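# Eject pipette tip into bin and rehang the pipette

## Task

Remove the used tip from the pipette and get it into the waste bin, using the tip-ejector button that sits next to the plunger. The tip may be released to drop only when at least half its length is already below the bin's rim; a release from any higher fails the task immediately. The bin must remain upright, and the tip must never contact anything except the pipette and the bin, or the task fails at once. Afterwards return the pipette to its rack, hanging by its finger rest, vertical and at its original hanging height. At the end everything must stay in place without the robot holding it.

## Robot and tools

Robot: one six-joint arm (UR7e type) carrying a right-handed four-digit hand: index, middle, ring and thumb, 16 hinges in all. There is one arm, so every motion argument is a single row for that arm.

Scene frame: origin on the table top under the arm base, +z up, +y to the left when facing along +x. The state line reports the hand point position in metres and orientation as a wxyz quaternion, plus velocities. The hand point sits in front of the palm where thumb tip meets index and middle tips. Its own axes: +z points along straightened fingers toward the tips, +x runs across the palm away from the thumb, +y points out of the palm face (palm surface at y = -0.062 m). Bending fingers move their tips toward +y. A rigid mast near the wrist on the palm side (x +0.05 to +0.10, z -0.16 to -0.11, up to y = +0.06 m) can collide with objects.

Row format (24 numbers, each in [-1, 1]): dx, dy, dz, rx, ry, rz, then index_mcp, index_abd, index_pip, index_dip, middle_mcp, middle_abd, middle_pip, middle_dip, ring_mcp, ring_abd, ring_pip, ring_dip, thumb_cmc, thumb_axl, thumb_mcp, thumb_ipl, current_limit, speed.
- The first six are an offset, not a pose: expressed in the hand point's own axes, relative to the hand point pose in the most recent result that reports it (or, before any such result, and for later calls within the same reply, relative to where the robot is when the action begins). 1.0 equals 0.6 m for dx/dy/dz and 180 degrees for rotation; rx, ry, rz form one rotation vector. Every row in a list is counted from that same base pose, not chained. All zeros drives the hand back to that base pose; it is not a hold.
- The 16 hinge numbers are absolute goal angles, scaled linearly between each hinge's stops (degrees at +1, at -1; straight value). Fingers: _mcp bends at the knuckle toward the palm as the value goes to -1 (-18, +128; +0.75); _abd swings the finger sideways away from the thumb toward -1 (-60, +60; +0.00); _pip (-29, +108; +0.58); _dip (-21, +117; +0.70). Thumb: thumb_cmc toward -1 brings the thumb from beside the palm round in front of it (-20, +120; +0.71); thumb_axl rolls it about its length (-27, +140; +0.68); thumb_mcp (-69, +109; +0.23) and thumb_ipl (-77, +108; +0.17) bend it, toward +z when thumb_axl is straight, and in the thumb_cmc swing direction when thumb_axl is near -0.40.
- current_limit maps -1..+1 to 0..550 mA per motor (minimum 11 mA); low values also slow hinges and may leave fingers too weak to lift. speed sets set-point rate at (speed+1)/2 of 5.9 rad/s. Initial values: current_limit +0.4, speed -0.6; last sent values persist.

Tools:
- execute_actions {actions, pictures}: actions holds one item or none. Empty list: just report state (with pictures). Action: {rows: up to 15 rows, steps: 3 to 15, default 15}; each step is 1/30 s, one row per step, the last row repeats. Wait: {steps: up to 300}, counted from the previous result, including thinking time. Pictures come only with an empty list or pictures: true.
- move {target, speed, stop_force}: target is one row (offset as above); the hand point follows a straight path toward it lasting 0.5 to 10 s (cut off at 10 s). speed is path top speed in m/s, 0.002 to 0.5, default 0.25; rotation limited to twice that in rad/s. stop_force (9 to 40 N, optional, not before 0.2 s of scene time) halts the path when the wrist sensor sees that much extra resistance along the line to the target, then backs off two steps and holds; use it only on non-rotating moves, at very low speed, and omit it when moving away from something being pressed. Hand numbers are sent at the start. The move: line reports the ending (done, off_target, moving, held, fault, contact) and limits (paced = pose clipped, held = some steps blocked), plus distance to target.
- wait {seconds: 0 to 10}: lets time pass with no new command.
- zoom_image {camera, region [x0,y0,x1,y1]}: enlarges part of the latest image, at most 504x504 px. Cameras: cam_head_left, cam_head_right, cam_high, cam_low, cam_wrist, each 672x504.
- read_manual {section: "licences"}: licence text only.
- finished_scene {scene}: ends and grades the current scene; irreversible.

Motion notes: each step the commanded pose is clipped to 100 mm and 16 degrees from the measured pose; the arm lags about 0.17 s; after an action it continues only to the last clipped pose, so check the result and send the remainder. Position is favoured over orientation when both cannot be met. The last 3 steps of each action run during your reply time. Hand target appears only when nothing is pending. HELD and pose unreachable mark steps changed or blocked by the clearance check.

Result lines for the hand: hand_goal (written goals; repeat these to keep a grip), hand_measured (actual; repeating these loosens), hand_current_ma (positive pushes toward -1), hand_state (moving, goal, blocked, overload). Wrist force/torque are in hand axes, noisy, offset, saturating near 50 N.

Avoid: letting the tip fall before half of it is inside the bin, the tip touching any other object or the table, tipping the bin, knocking anything off the table. A contact force of 150 N or joint torque at its limit (26.6 N m for the wrist joints, 142 for the others, held weight included) causes a 10 s stop. The arm is stiff, so push only slightly past contact and move slowly near surfaces. A motor at 495 mA or more for 5 s shuts down for 10 s. Long holding heats motors; 85 °C brakes the arm. After any fault, the rest of that reply's calls are dropped.

Each tool is called after ">>>" as name(argument=value, ...), one argument or row to a line, values as JSON.

## Session

>>> execute_actions(
  actions=[],
)

Scene clock: 0.00 s of 9600.00 s.
end_effector_position=(+0.4326, -0.1928, +0.2072) hand_goal=(+0.754, +0.000, +0.576, +0.696, +0.754, +0.000, +0.576, +0.696, +0.754, +0.000, +0.576, +0.696, +0.714, +0.678, +0.226, +0.168) hand_measured=(+0.754, +0.000, +0.576, +0.696, +0.754, +0.000, +0.576, +0.696, +0.754, +0.000, +0.576, +0.696, +0.714, +0.678, +0.226, +0.168) hand_current_ma=(+0, +0, +0, +0, +0, +0, +0, +0, +0, +0, +0, +0, +0, +0, +0, +0) hand_state=(goal, goal, goal, goal, goal, overload, goal, goal, goal, goal, goal, goal, goal, goal, goal, goal) hand_current_limit=0.40 hand_speed=-0.60 end_effector_quat_wxyz=(-0.292, +0.422, +0.833, -0.209) end_effector_velocity=(-0.000, +0.000, -0.000) end_effector_angular_velocity=(+0.000, +0.002, -0.000)
Joint positions: [-0.647 -1.362  1.677 -1.306 -2.046 -1.094]
Joint velocities: [ 0.     0.001  0.001  0.001 -0.     0.001]
Joint torques (N m, as the arm reports them, + toward a larger angle): no reading
Wrist force (N, on the end effector, along its own x y z axes, offset not removed): no reading
Wrist torque (N m, same axes, about the end effector's origin, offset not removed): no reading
Hand target: +0.433, -0.193, +0.207; -0.292, +0.422, +0.833, -0.209

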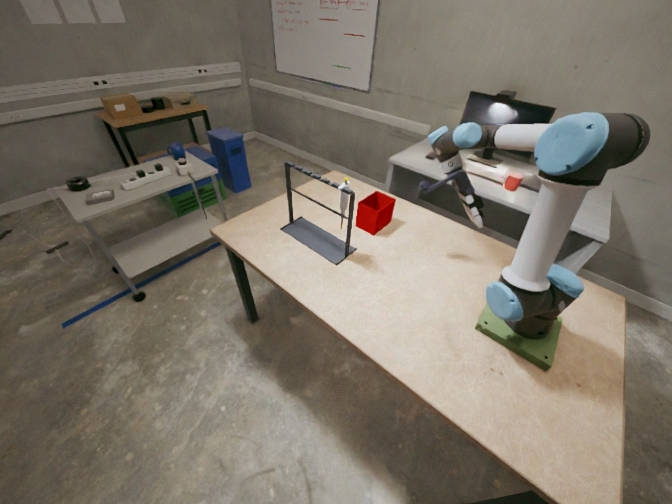

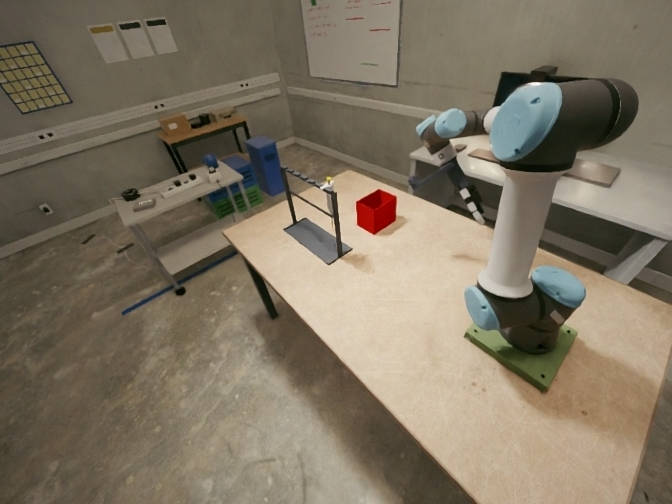

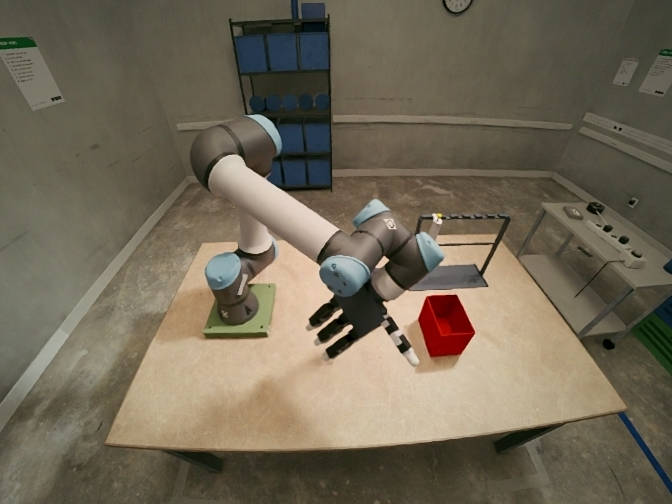

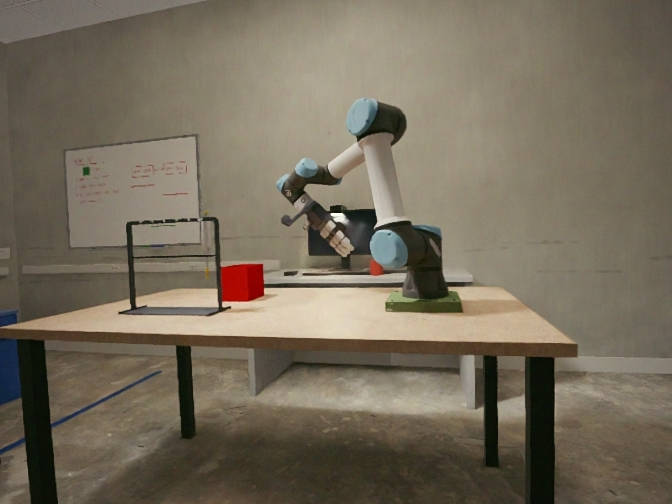

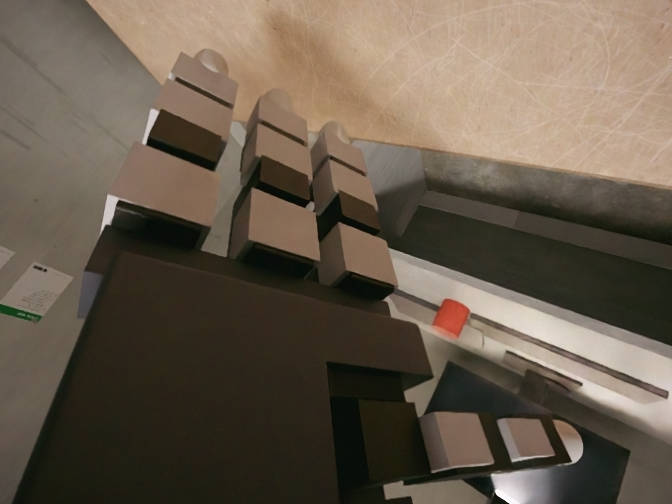

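>>> zoom_image(
  camera="cam_head_left",
  region=[270, 150, 410, 270],
)

>>> zoom_image(
  camera="cam_low",
  region=[110, 200, 280, 325],
)

>>> zoom_image(
  camera="cam_high",
  region=[405, 200, 485, 260],
)

Region (270, 150, 410, 270) of cam_head_left's 672x504 image, scaled by 3.600, with more detail than that image has; it fills the top 432 rows of this view, and the rest is white.

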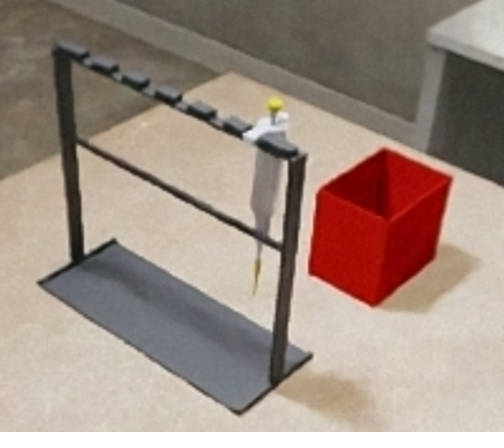

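Region (110, 200, 280, 325) of cam_low's 672x504 image, scaled by 2.965, with more detail than that image has; it fills the top 371 rows of this view, and the rest is white.

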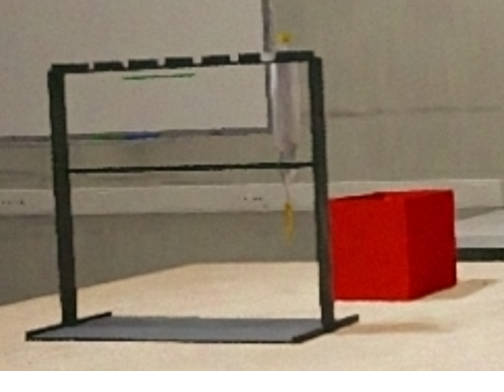

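Region (405, 200, 485, 260) of cam_high's 672x504 image, scaled by 6.300, with more detail than that image has; it fills the top 378 rows of this view, and the rest is white.

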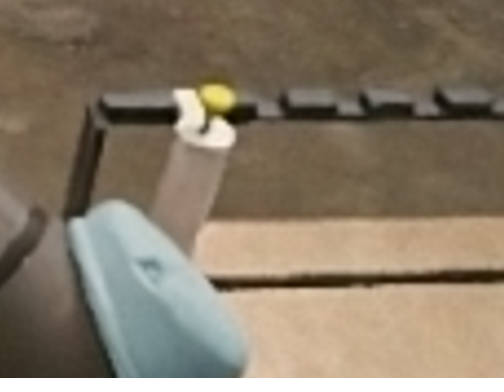

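>>> move(
  target=[0.243,0.007,-0.338,-0.362,-0.646,-0.122,0.754,0,0.576,0.696,0.754,0,0.576,0.696,0.754,0,0.576,0.696,0.714,0.678,0.226,0.168,0.4,-0.6],
  speed=0.3,
)

Scene clock: 5.10 s of 9600.00 s.
end_effector_position=(+0.5000, -0.0495, +0.4004) hand_goal=(+0.754, +0.000, +0.576, +0.696, +0.754, +0.000, +0.576, +0.696, +0.754, +0.000, +0.576, +0.696, +0.714, +0.678, +0.226, +0.168) hand_measured=(+0.752, -0.002, +0.576, +0.696, +0.752, -0.192, +0.576, +0.696, +0.752, -0.004, +0.576, +0.696, +0.712, +0.678, +0.224, +0.168) hand_current_ma=(-14, -13, +3, +0, -16, +0, +3, +0, -14, -20, +3, +0, -10, -5, -17, -2) hand_state=(goal, goal, goal, goal, goal, overload, goal, goal, goal, goal, goal, goal, goal, goal, goal, goal) hand_current_limit=0.40 hand_speed=-0.60 end_effector_quat_wxyz=(+0.707, -0.000, +0.707, +0.000) end_effector_velocity=(+0.001, -0.001, +0.001) end_effector_angular_velocity=(+0.002, -0.015, -0.001)
Joint positions: [-0.967 -1.405  2.437 -4.176 -0.646 -1.565]
Joint velocities: [ 0.003  0.016 -0.008 -0.033 -0.004  0.021]
Joint torques (N m, as the arm reports them, + toward a larger angle): [ 13.66  -8.74 -23.43  -2.98  -2.77   1.42]
Wrist force (N, on the end effector, along its own x y z axes, offset not removed): [0.4 0.0 -2.4]
Wrist torque (N m, same axes, about the end effector's origin, offset not removed): [0.25 0.11 0.00]
Hand target: +0.500, -0.050, +0.400; +0.708, -0.000, +0.707, +0.001
Off the commanded pose: 0.000 m, 0 deg.
Kept back: nothing.
move: done

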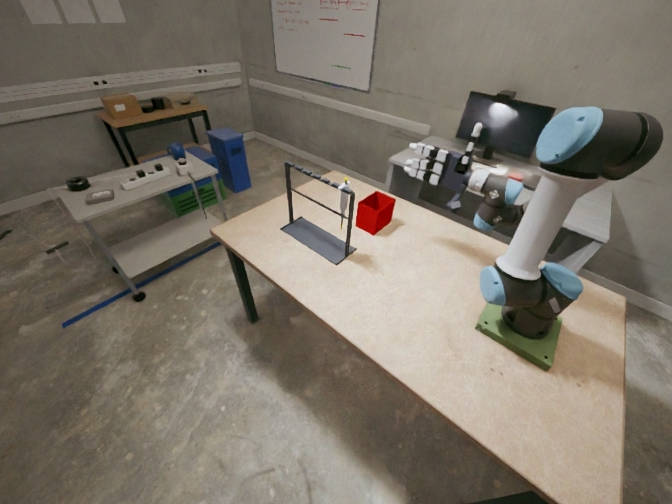

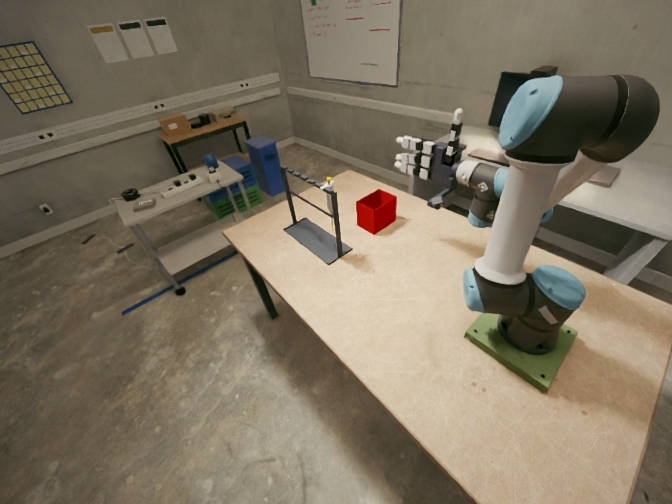

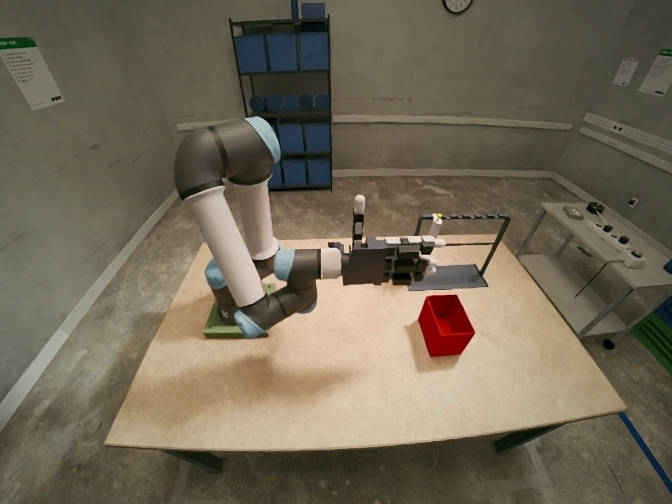

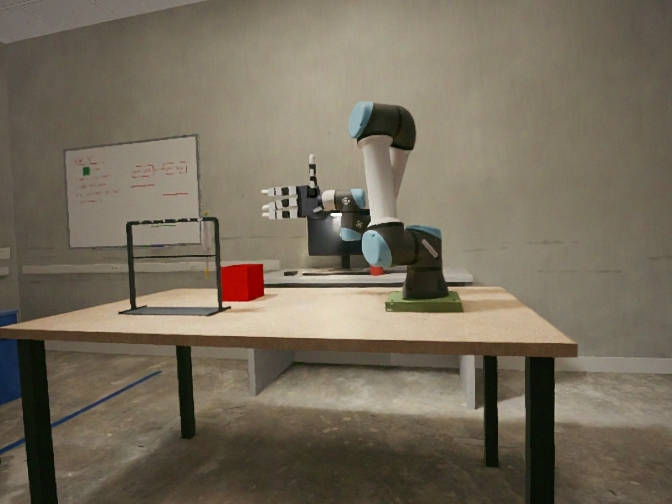

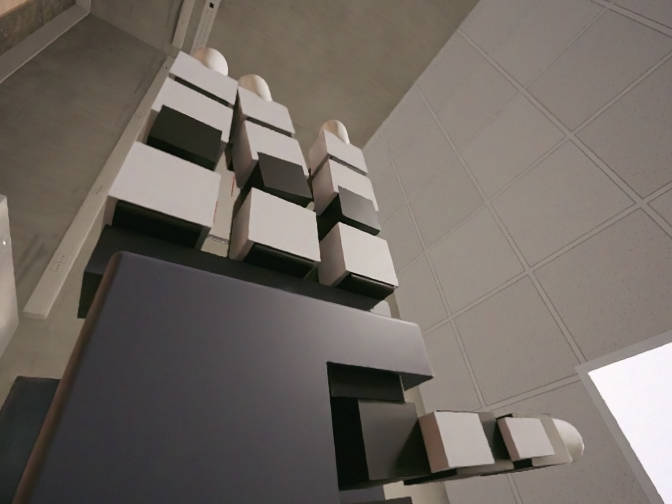

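>>> move(
  target=[0.25,0.3,0.2,0,0,0,0.754,0,0.576,0.696,0.754,0,0.576,0.696,0.754,0,0.576,0.696,0.714,0.678,0.226,0.168,0.4,-0.6],
)

>>> zoom_image(
  camera="cam_high",
  region=[360, 180, 520, 300],
)

>>> zoom_image(
  camera="cam_low",
  region=[150, 170, 310, 310],
)

Scene clock: 7.20 s of 9600.00 s.
end_effector_position=(+0.6194, +0.1304, +0.2503) hand_goal=(+0.754, +0.000, +0.576, +0.696, +0.754, +0.000, +0.576, +0.696, +0.754, +0.000, +0.576, +0.696, +0.714, +0.678, +0.226, +0.168) hand_measured=(+0.752, -0.004, +0.576, +0.696, +0.752, -0.192, +0.576, +0.696, +0.752, -0.006, +0.576, +0.696, +0.712, +0.678, +0.224, +0.168) hand_current_ma=(-9, -15, +3, +0, -11, +0, +3, +0, -10, -24, +3, +0, -8, -5, -14, -2) hand_state=(goal, goal, goal, goal, goal, overload, goal, goal, goal, goal, goal, goal, goal, goal, goal, goal) hand_current_limit=0.40 hand_speed=-0.60 end_effector_quat_wxyz=(+0.707, -0.000, +0.707, +0.001) end_effector_velocity=(+0.002, +0.001, -0.001) end_effector_angular_velocity=(+0.001, -0.002, -0.002)
Joint positions: [-0.277 -0.839  2.192 -4.495 -1.336 -1.567]
Joint velocities: [ 0.006  0.005 -0.007  0.001 -0.008  0.001]
Joint torques (N m, as the arm reports them, + toward a larger angle): [ 13.39 -25.15 -18.93  -0.37  -2.74   1.68]
Wrist force (N, on the end effector, along its own x y z axes, offset not removed): [1.6 -0.1 -1.3]
Wrist torque (N m, same axes, about the end effector's origin, offset not removed): [0.24 -0.04 0.11]
Hand target: +0.620, +0.131, +0.250; +0.707, -0.000, +0.707, +0.000
Off the commanded pose: 0.000 m, 0 deg.
Kept back: nothing.
move: done

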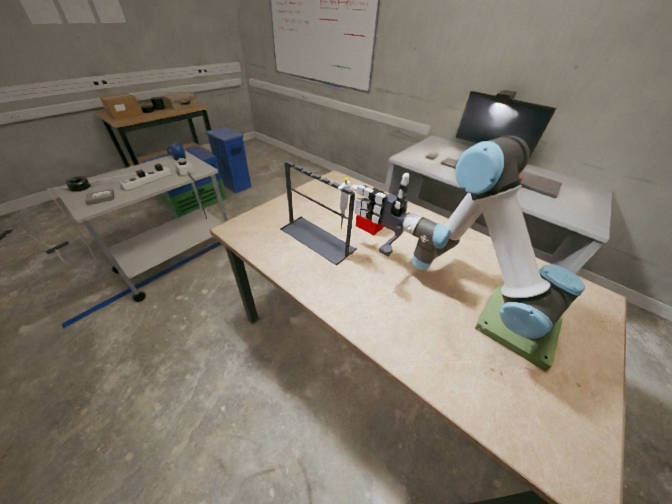

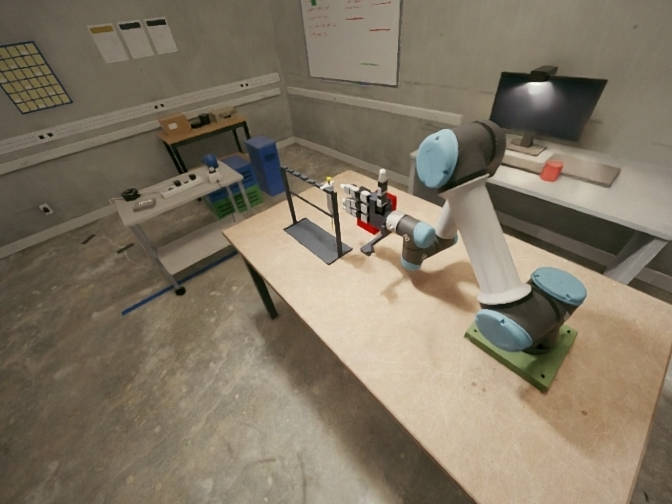

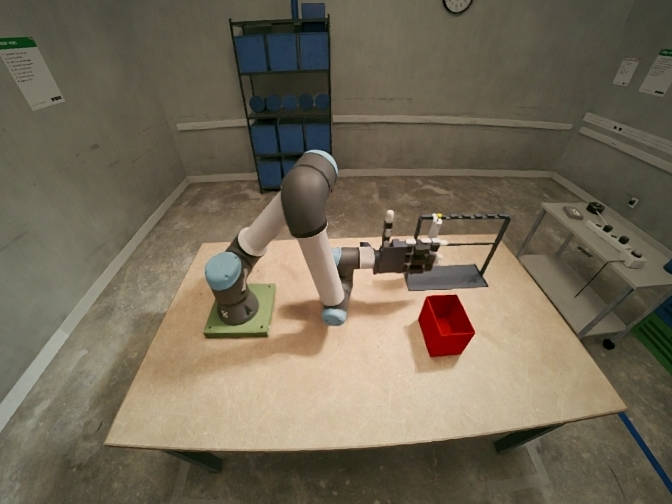

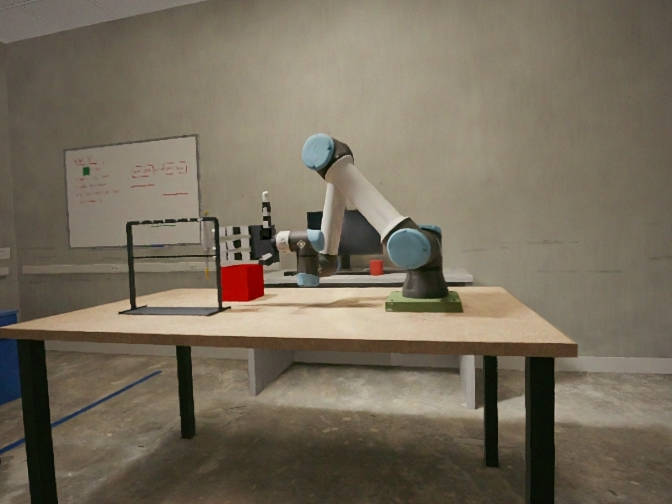

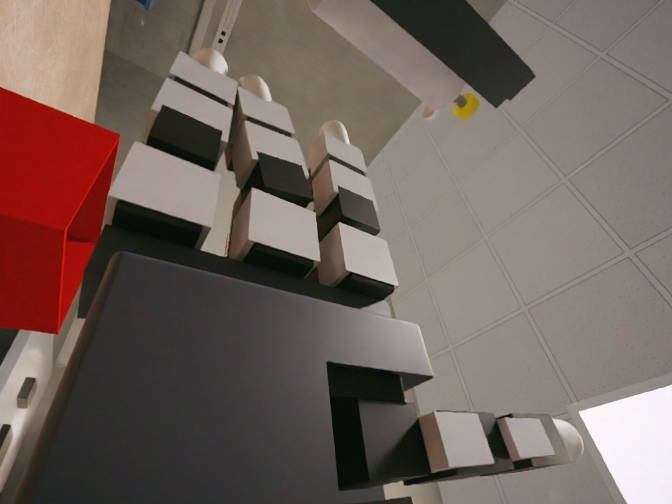

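Region (360, 180, 520, 300) of cam_high's 672x504 image, scaled by 3.150, with more detail than that image has; it fills the top 378 rows of this view, and the rest is white.

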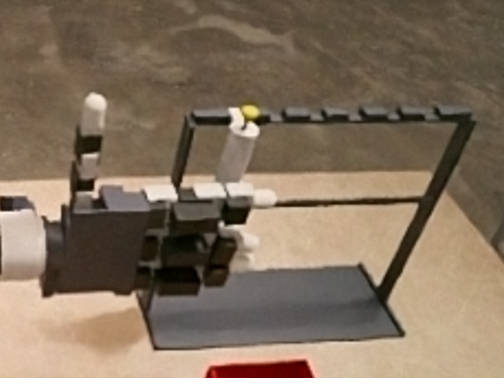

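Region (150, 170, 310, 310) of cam_low's 672x504 image, scaled by 3.150, with more detail than that image has; it fills the top 441 rows of this view, and the rest is white.

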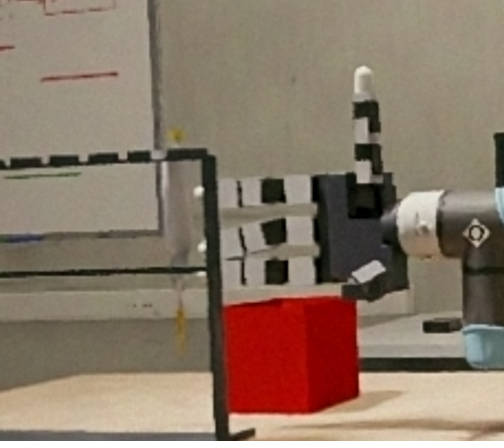

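>>> move(
  target=[0.008,0.04,0.16,0,0,0,0.754,0,0.576,0.696,0.754,0,0.576,0.696,0.8,0.15,0.576,0.696,0.714,0.678,0.226,0.168,0.4,-0.6],
  speed=0.1,
)

>>> zoom_image(
  camera="cam_high",
  region=[380, 190, 500, 280],
)

>>> zoom_image(
  camera="cam_low",
  region=[150, 180, 280, 300],
)

>>> zoom_image(
  camera="cam_head_right",
  region=[290, 150, 400, 260],
)

Scene clock: 9.03 s of 9600.00 s.
end_effector_position=(+0.7151, +0.1544, +0.2455) hand_goal=(+0.754, +0.000, +0.576, +0.696, +0.754, +0.000, +0.576, +0.696, +0.800, +0.150, +0.576, +0.696, +0.714, +0.678, +0.226, +0.168) hand_measured=(+0.752, -0.004, +0.576, +0.696, +0.760, -0.076, +0.578, +0.696, +0.792, +0.112, +0.574, +0.696, +0.712, +0.678, +0.224, +0.168) hand_current_ma=(-9, -15, +3, +0, +29, +0, +10, +0, -39, -170, -6, +0, -8, -5, -14, -2) hand_state=(goal, goal, goal, goal, goal, overload, goal, goal, goal, blocked, goal, goal, goal, goal, goal, goal) hand_current_limit=0.40 hand_speed=-0.60 end_effector_quat_wxyz=(+0.707, -0.000, +0.707, +0.001) end_effector_velocity=(+0.002, +0.001, -0.001) end_effector_angular_velocity=(+0.000, +0.001, +0.001)
Joint positions: [-0.179 -0.743  1.897 -4.297 -1.434 -1.567]
Joint velocities: [ 0.002  0.004 -0.007  0.004 -0.001  0.   ]
Joint torques (N m, as the arm reports them, + toward a larger angle): [ 13.36 -32.82 -22.26  -0.45  -2.56  -1.69]
Wrist force (N, on the end effector, along its own x y z axes, offset not removed): [-0.2 -0.4 -2.4]
Wrist torque (N m, same axes, about the end effector's origin, offset not removed): [0.26 0.25 0.00]
Hand target: +0.715, +0.155, +0.245; +0.707, -0.000, +0.707, +0.001
Off the commanded pose: 0.000 m, 0 deg.
Kept back: nothing.
move: done

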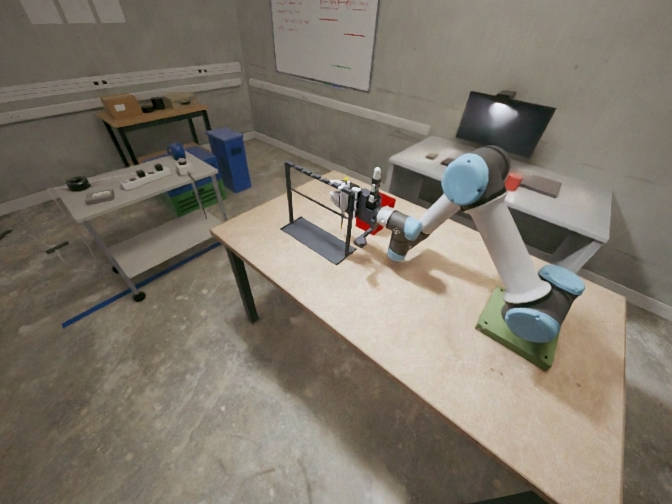

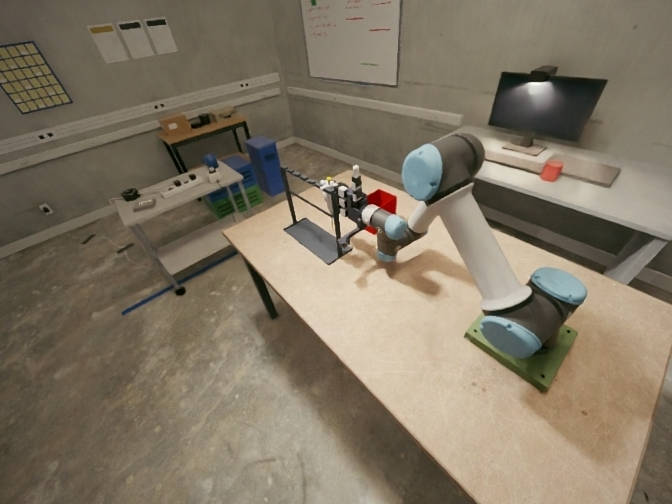

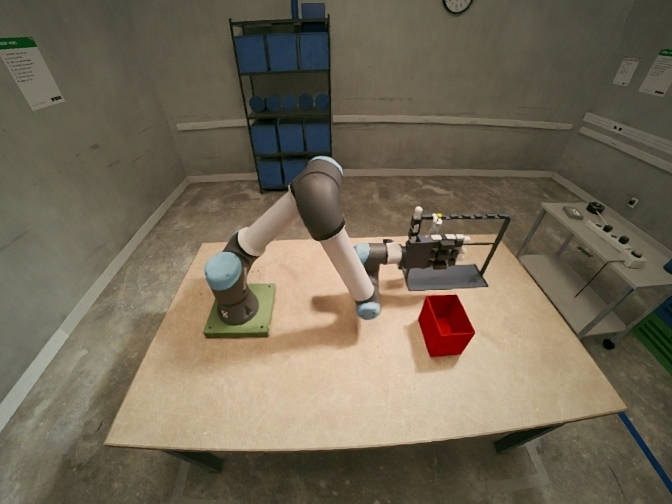

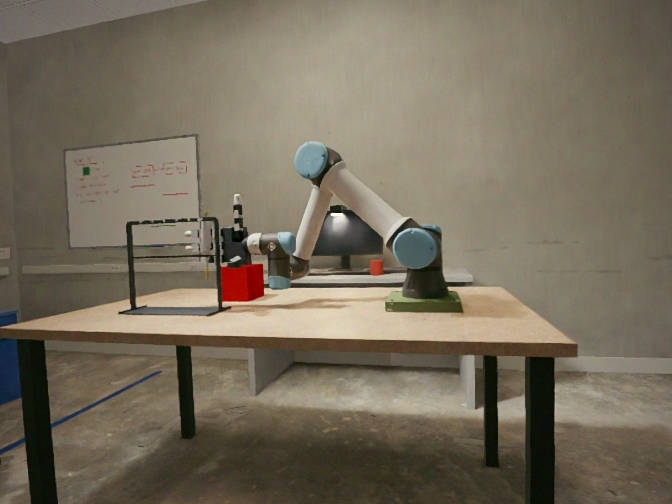

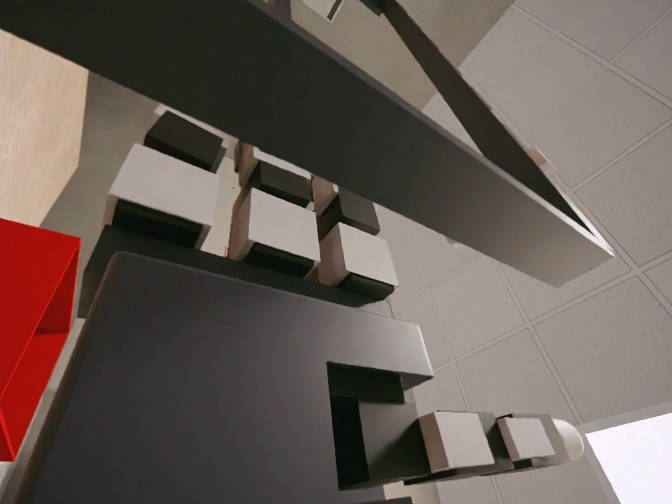

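Region (380, 190, 500, 280) of cam_high's 672x504 image, scaled by 4.200, with more detail than that image has; it fills the top 378 rows of this view, and the rest is white.

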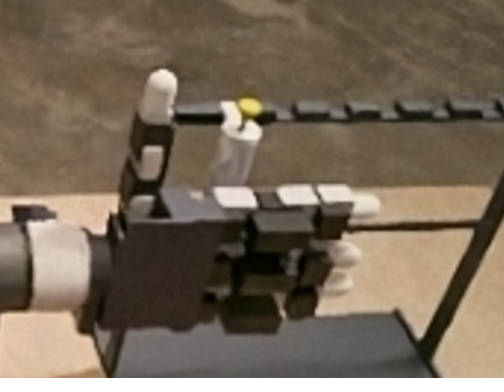

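Region (150, 180, 280, 300) of cam_low's 672x504 image, scaled by 3.877, with more detail than that image has; it fills the top 465 rows of this view, and the rest is white.

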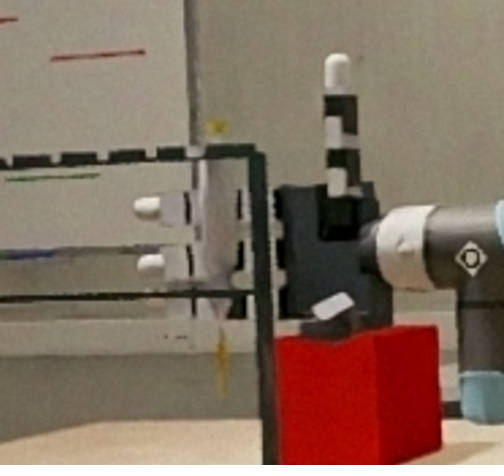

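Region (290, 150, 400, 260) of cam_head_right's 672x504 image, scaled by 4.582, with more detail than that image has.

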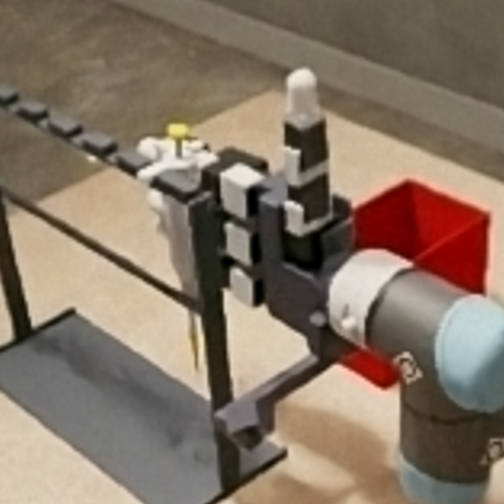

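>>> move(
  target=[0,0.042,0.035,0,0,0,0.754,0,0.576,0.696,0.754,0,0.576,0.696,0.8,0.15,0.576,0.696,0.714,0.678,0.226,0.168,0.4,-0.6],
  speed=0.05,
)

>>> zoom_image(
  camera="cam_high",
  region=[390, 190, 490, 270],
)

>>> zoom_image(
  camera="cam_head_left",
  region=[300, 155, 400, 255],
)

Scene clock: 10.37 s of 9600.00 s.
end_effector_position=(+0.7358, +0.1794, +0.2455) hand_goal=(+0.754, +0.000, +0.576, +0.696, +0.754, +0.000, +0.576, +0.696, +0.800, +0.150, +0.576, +0.696, +0.714, +0.678, +0.226, +0.168) hand_measured=(+0.752, -0.004, +0.576, +0.696, +0.760, -0.076, +0.578, +0.696, +0.792, +0.112, +0.574, +0.696, +0.712, +0.678, +0.224, +0.168) hand_current_ma=(-9, -15, +3, +0, +29, +0, +10, +0, -39, -170, -6, +0, -8, -5, -14, -2) hand_state=(goal, goal, goal, goal, goal, overload, goal, goal, goal, blocked, goal, goal, goal, goal, goal, goal) hand_current_limit=0.40 hand_speed=-0.60 end_effector_quat_wxyz=(+0.707, -0.000, +0.707, +0.001) end_effector_velocity=(+0.002, +0.002, -0.000) end_effector_angular_velocity=(-0.001, +0.001, -0.001)
Joint positions: [-0.123 -0.716  1.82  -4.246 -1.49  -1.567]
Joint velocities: [ 0.004  0.002 -0.007  0.005 -0.004 -0.001]
Joint torques (N m, as the arm reports them, + toward a larger angle): [ 13.42 -33.93 -23.57  -0.45  -2.69  -1.65]
Wrist force (N, on the end effector, along its own x y z axes, offset not removed): [2.0 -1.1 -1.8]
Wrist torque (N m, same axes, about the end effector's origin, offset not removed): [0.11 -0.15 0.18]
Hand target: +0.736, +0.180, +0.245; +0.707, -0.000, +0.707, +0.001
Off the commanded pose: 0.000 m, 0 deg.
Kept back: nothing.
move: done

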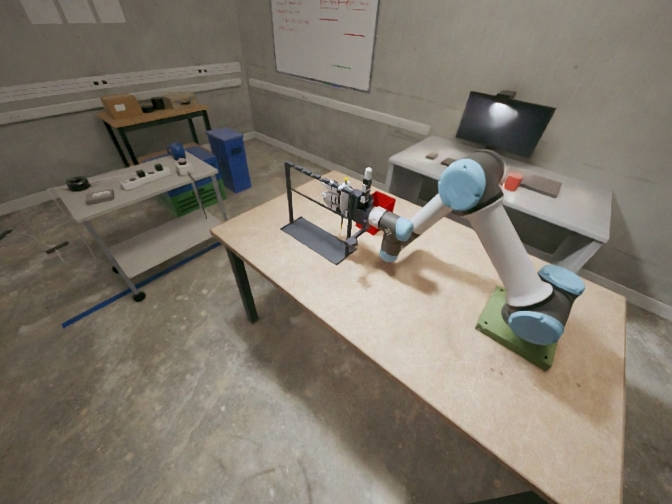

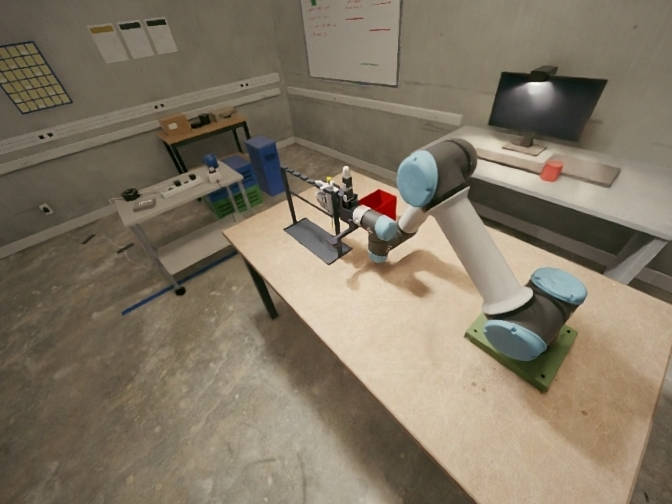

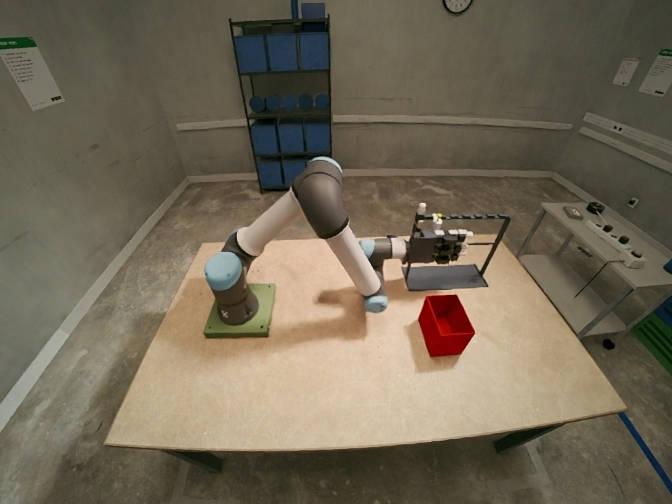

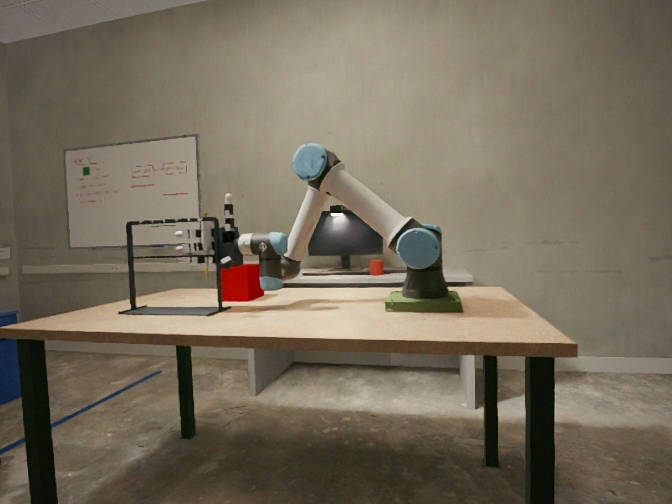

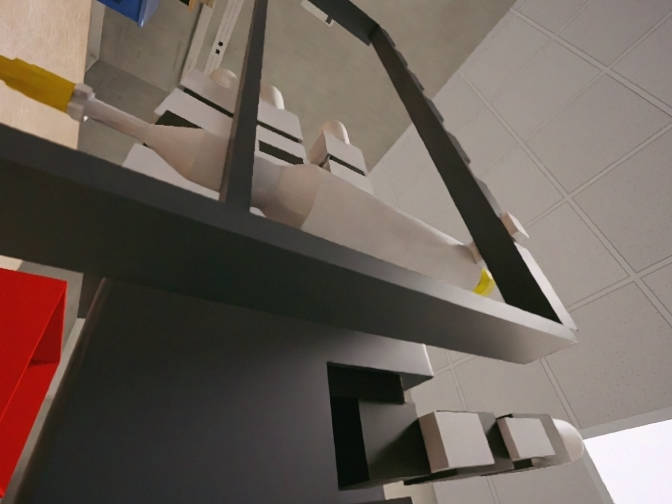

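Region (390, 190, 490, 270) of cam_high's 672x504 image, scaled by 5.040, with more detail than that image has; it fills the top 403 rows of this view, and the rest is white.

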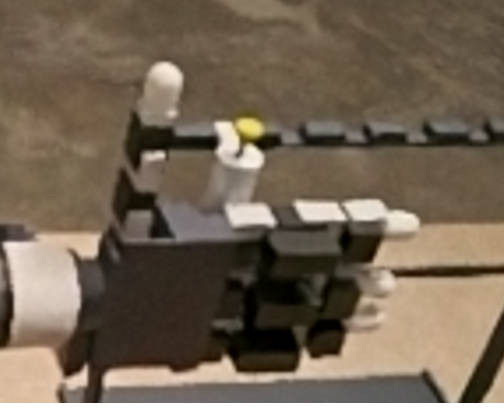

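Region (300, 155, 400, 255) of cam_head_left's 672x504 image, scaled by 5.040, with more detail than that image has.

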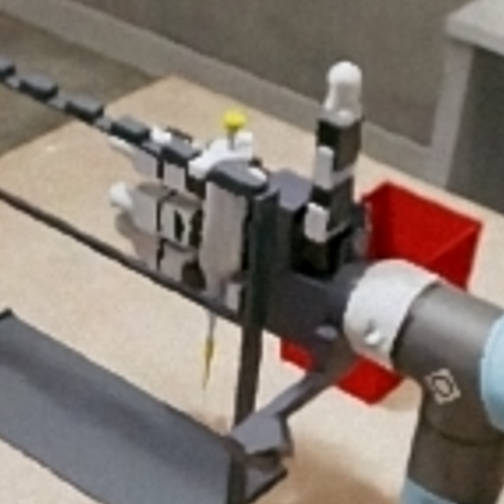

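>>> move(
  target=[0,0.025,0.013,0,0,0,0.35,0,-0.3,0.1,0.35,0,-0.3,0.1,0.38,0.15,0.95,0.696,0.714,0.678,0.226,0.168,0.4,-0.6],
  speed=0.03,
)

>>> zoom_image(
  camera="cam_high",
  region=[390, 190, 490, 270],
)

>>> zoom_image(
  camera="cam_low",
  region=[160, 190, 260, 290],
)

Scene clock: 16.10 s of 9600.00 s.
end_effector_position=(+0.7436, +0.1944, +0.2455) hand_goal=(+0.350, +0.000, -0.300, +0.100, +0.350, +0.000, -0.300, +0.100, +0.380, +0.150, +0.950, +0.696, +0.714, +0.678, +0.226, +0.168) hand_measured=(+0.352, -0.004, -0.298, +0.102, +0.352, -0.402, -0.296, +0.102, +0.406, +0.138, +0.954, +0.698, +0.712, +0.678, +0.224, +0.168) hand_current_ma=(+12, -15, +14, +14, +13, +0, +20, +15, +140, -56, +27, +6, -8, -5, -14, -2) hand_state=(goal, goal, goal, goal, goal, overload, goal, goal, blocked, goal, goal, goal, goal, goal, goal, goal) hand_current_limit=0.40 hand_speed=-0.60 end_effector_quat_wxyz=(+0.707, -0.000, +0.707, +0.001) end_effector_velocity=(+0.000, -0.001, +0.001) end_effector_angular_velocity=(+0.000, -0.000, -0.001)
Joint positions: [-0.092 -0.704  1.786 -4.225 -1.521 -1.567]
Joint velocities: [-0.001 -0.001  0.     0.001  0.     0.   ]
Joint torques (N m, as the arm reports them, + toward a larger angle): [ 13.83 -34.48 -23.89  -0.59  -2.46  -0.41]
Wrist force (N, on the end effector, along its own x y z axes, offset not removed): [0.8 -1.3 -2.8]
Wrist torque (N m, same axes, about the end effector's origin, offset not removed): [0.27 0.09 -0.17]
Hand target: +0.744, +0.194, +0.245; +0.707, -0.000, +0.707, +0.001
Off the commanded pose: 0.000 m, 0 deg.
Kept back: nothing.
move: done

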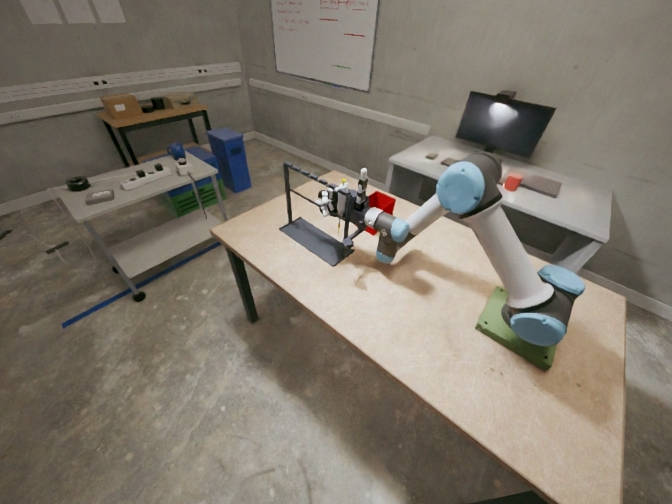

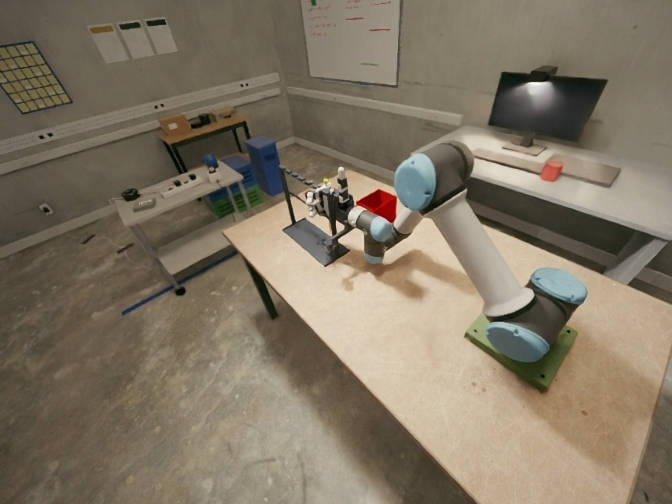

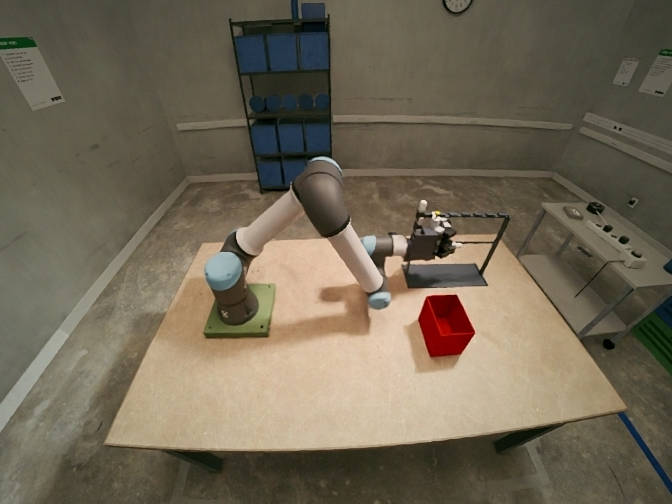

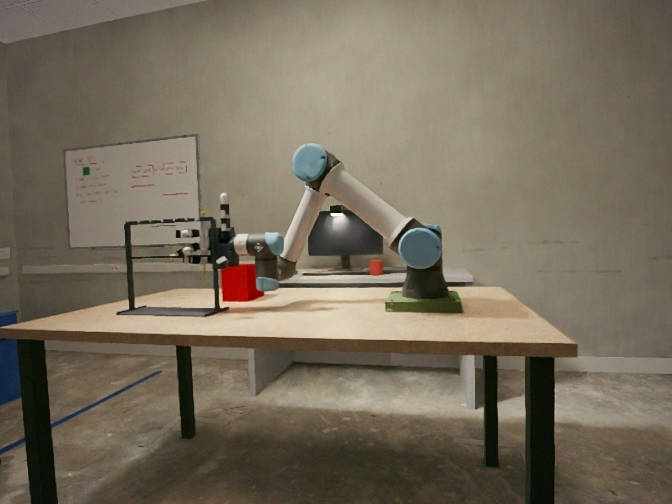

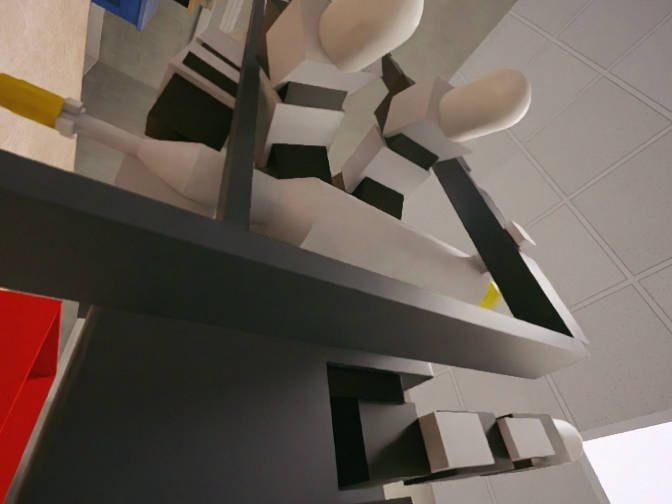

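Region (390, 190, 490, 270) of cam_high's 672x504 image, scaled by 5.040, with more detail than that image has; it fills the top 403 rows of this view, and the rest is white.

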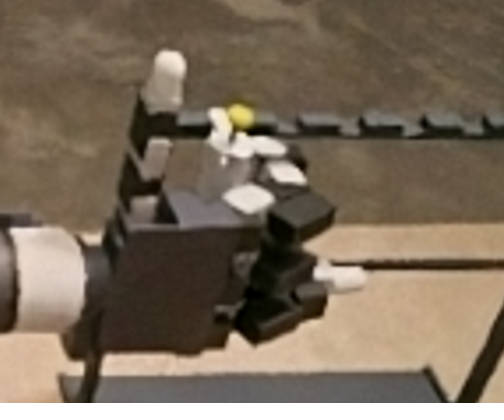

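Region (160, 190, 260, 290) of cam_low's 672x504 image, scaled by 5.040, with more detail than that image has.

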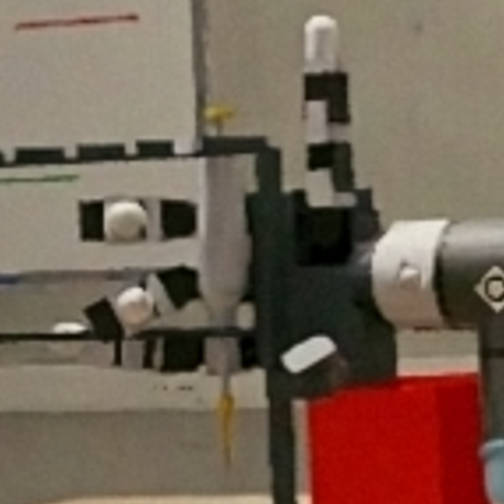

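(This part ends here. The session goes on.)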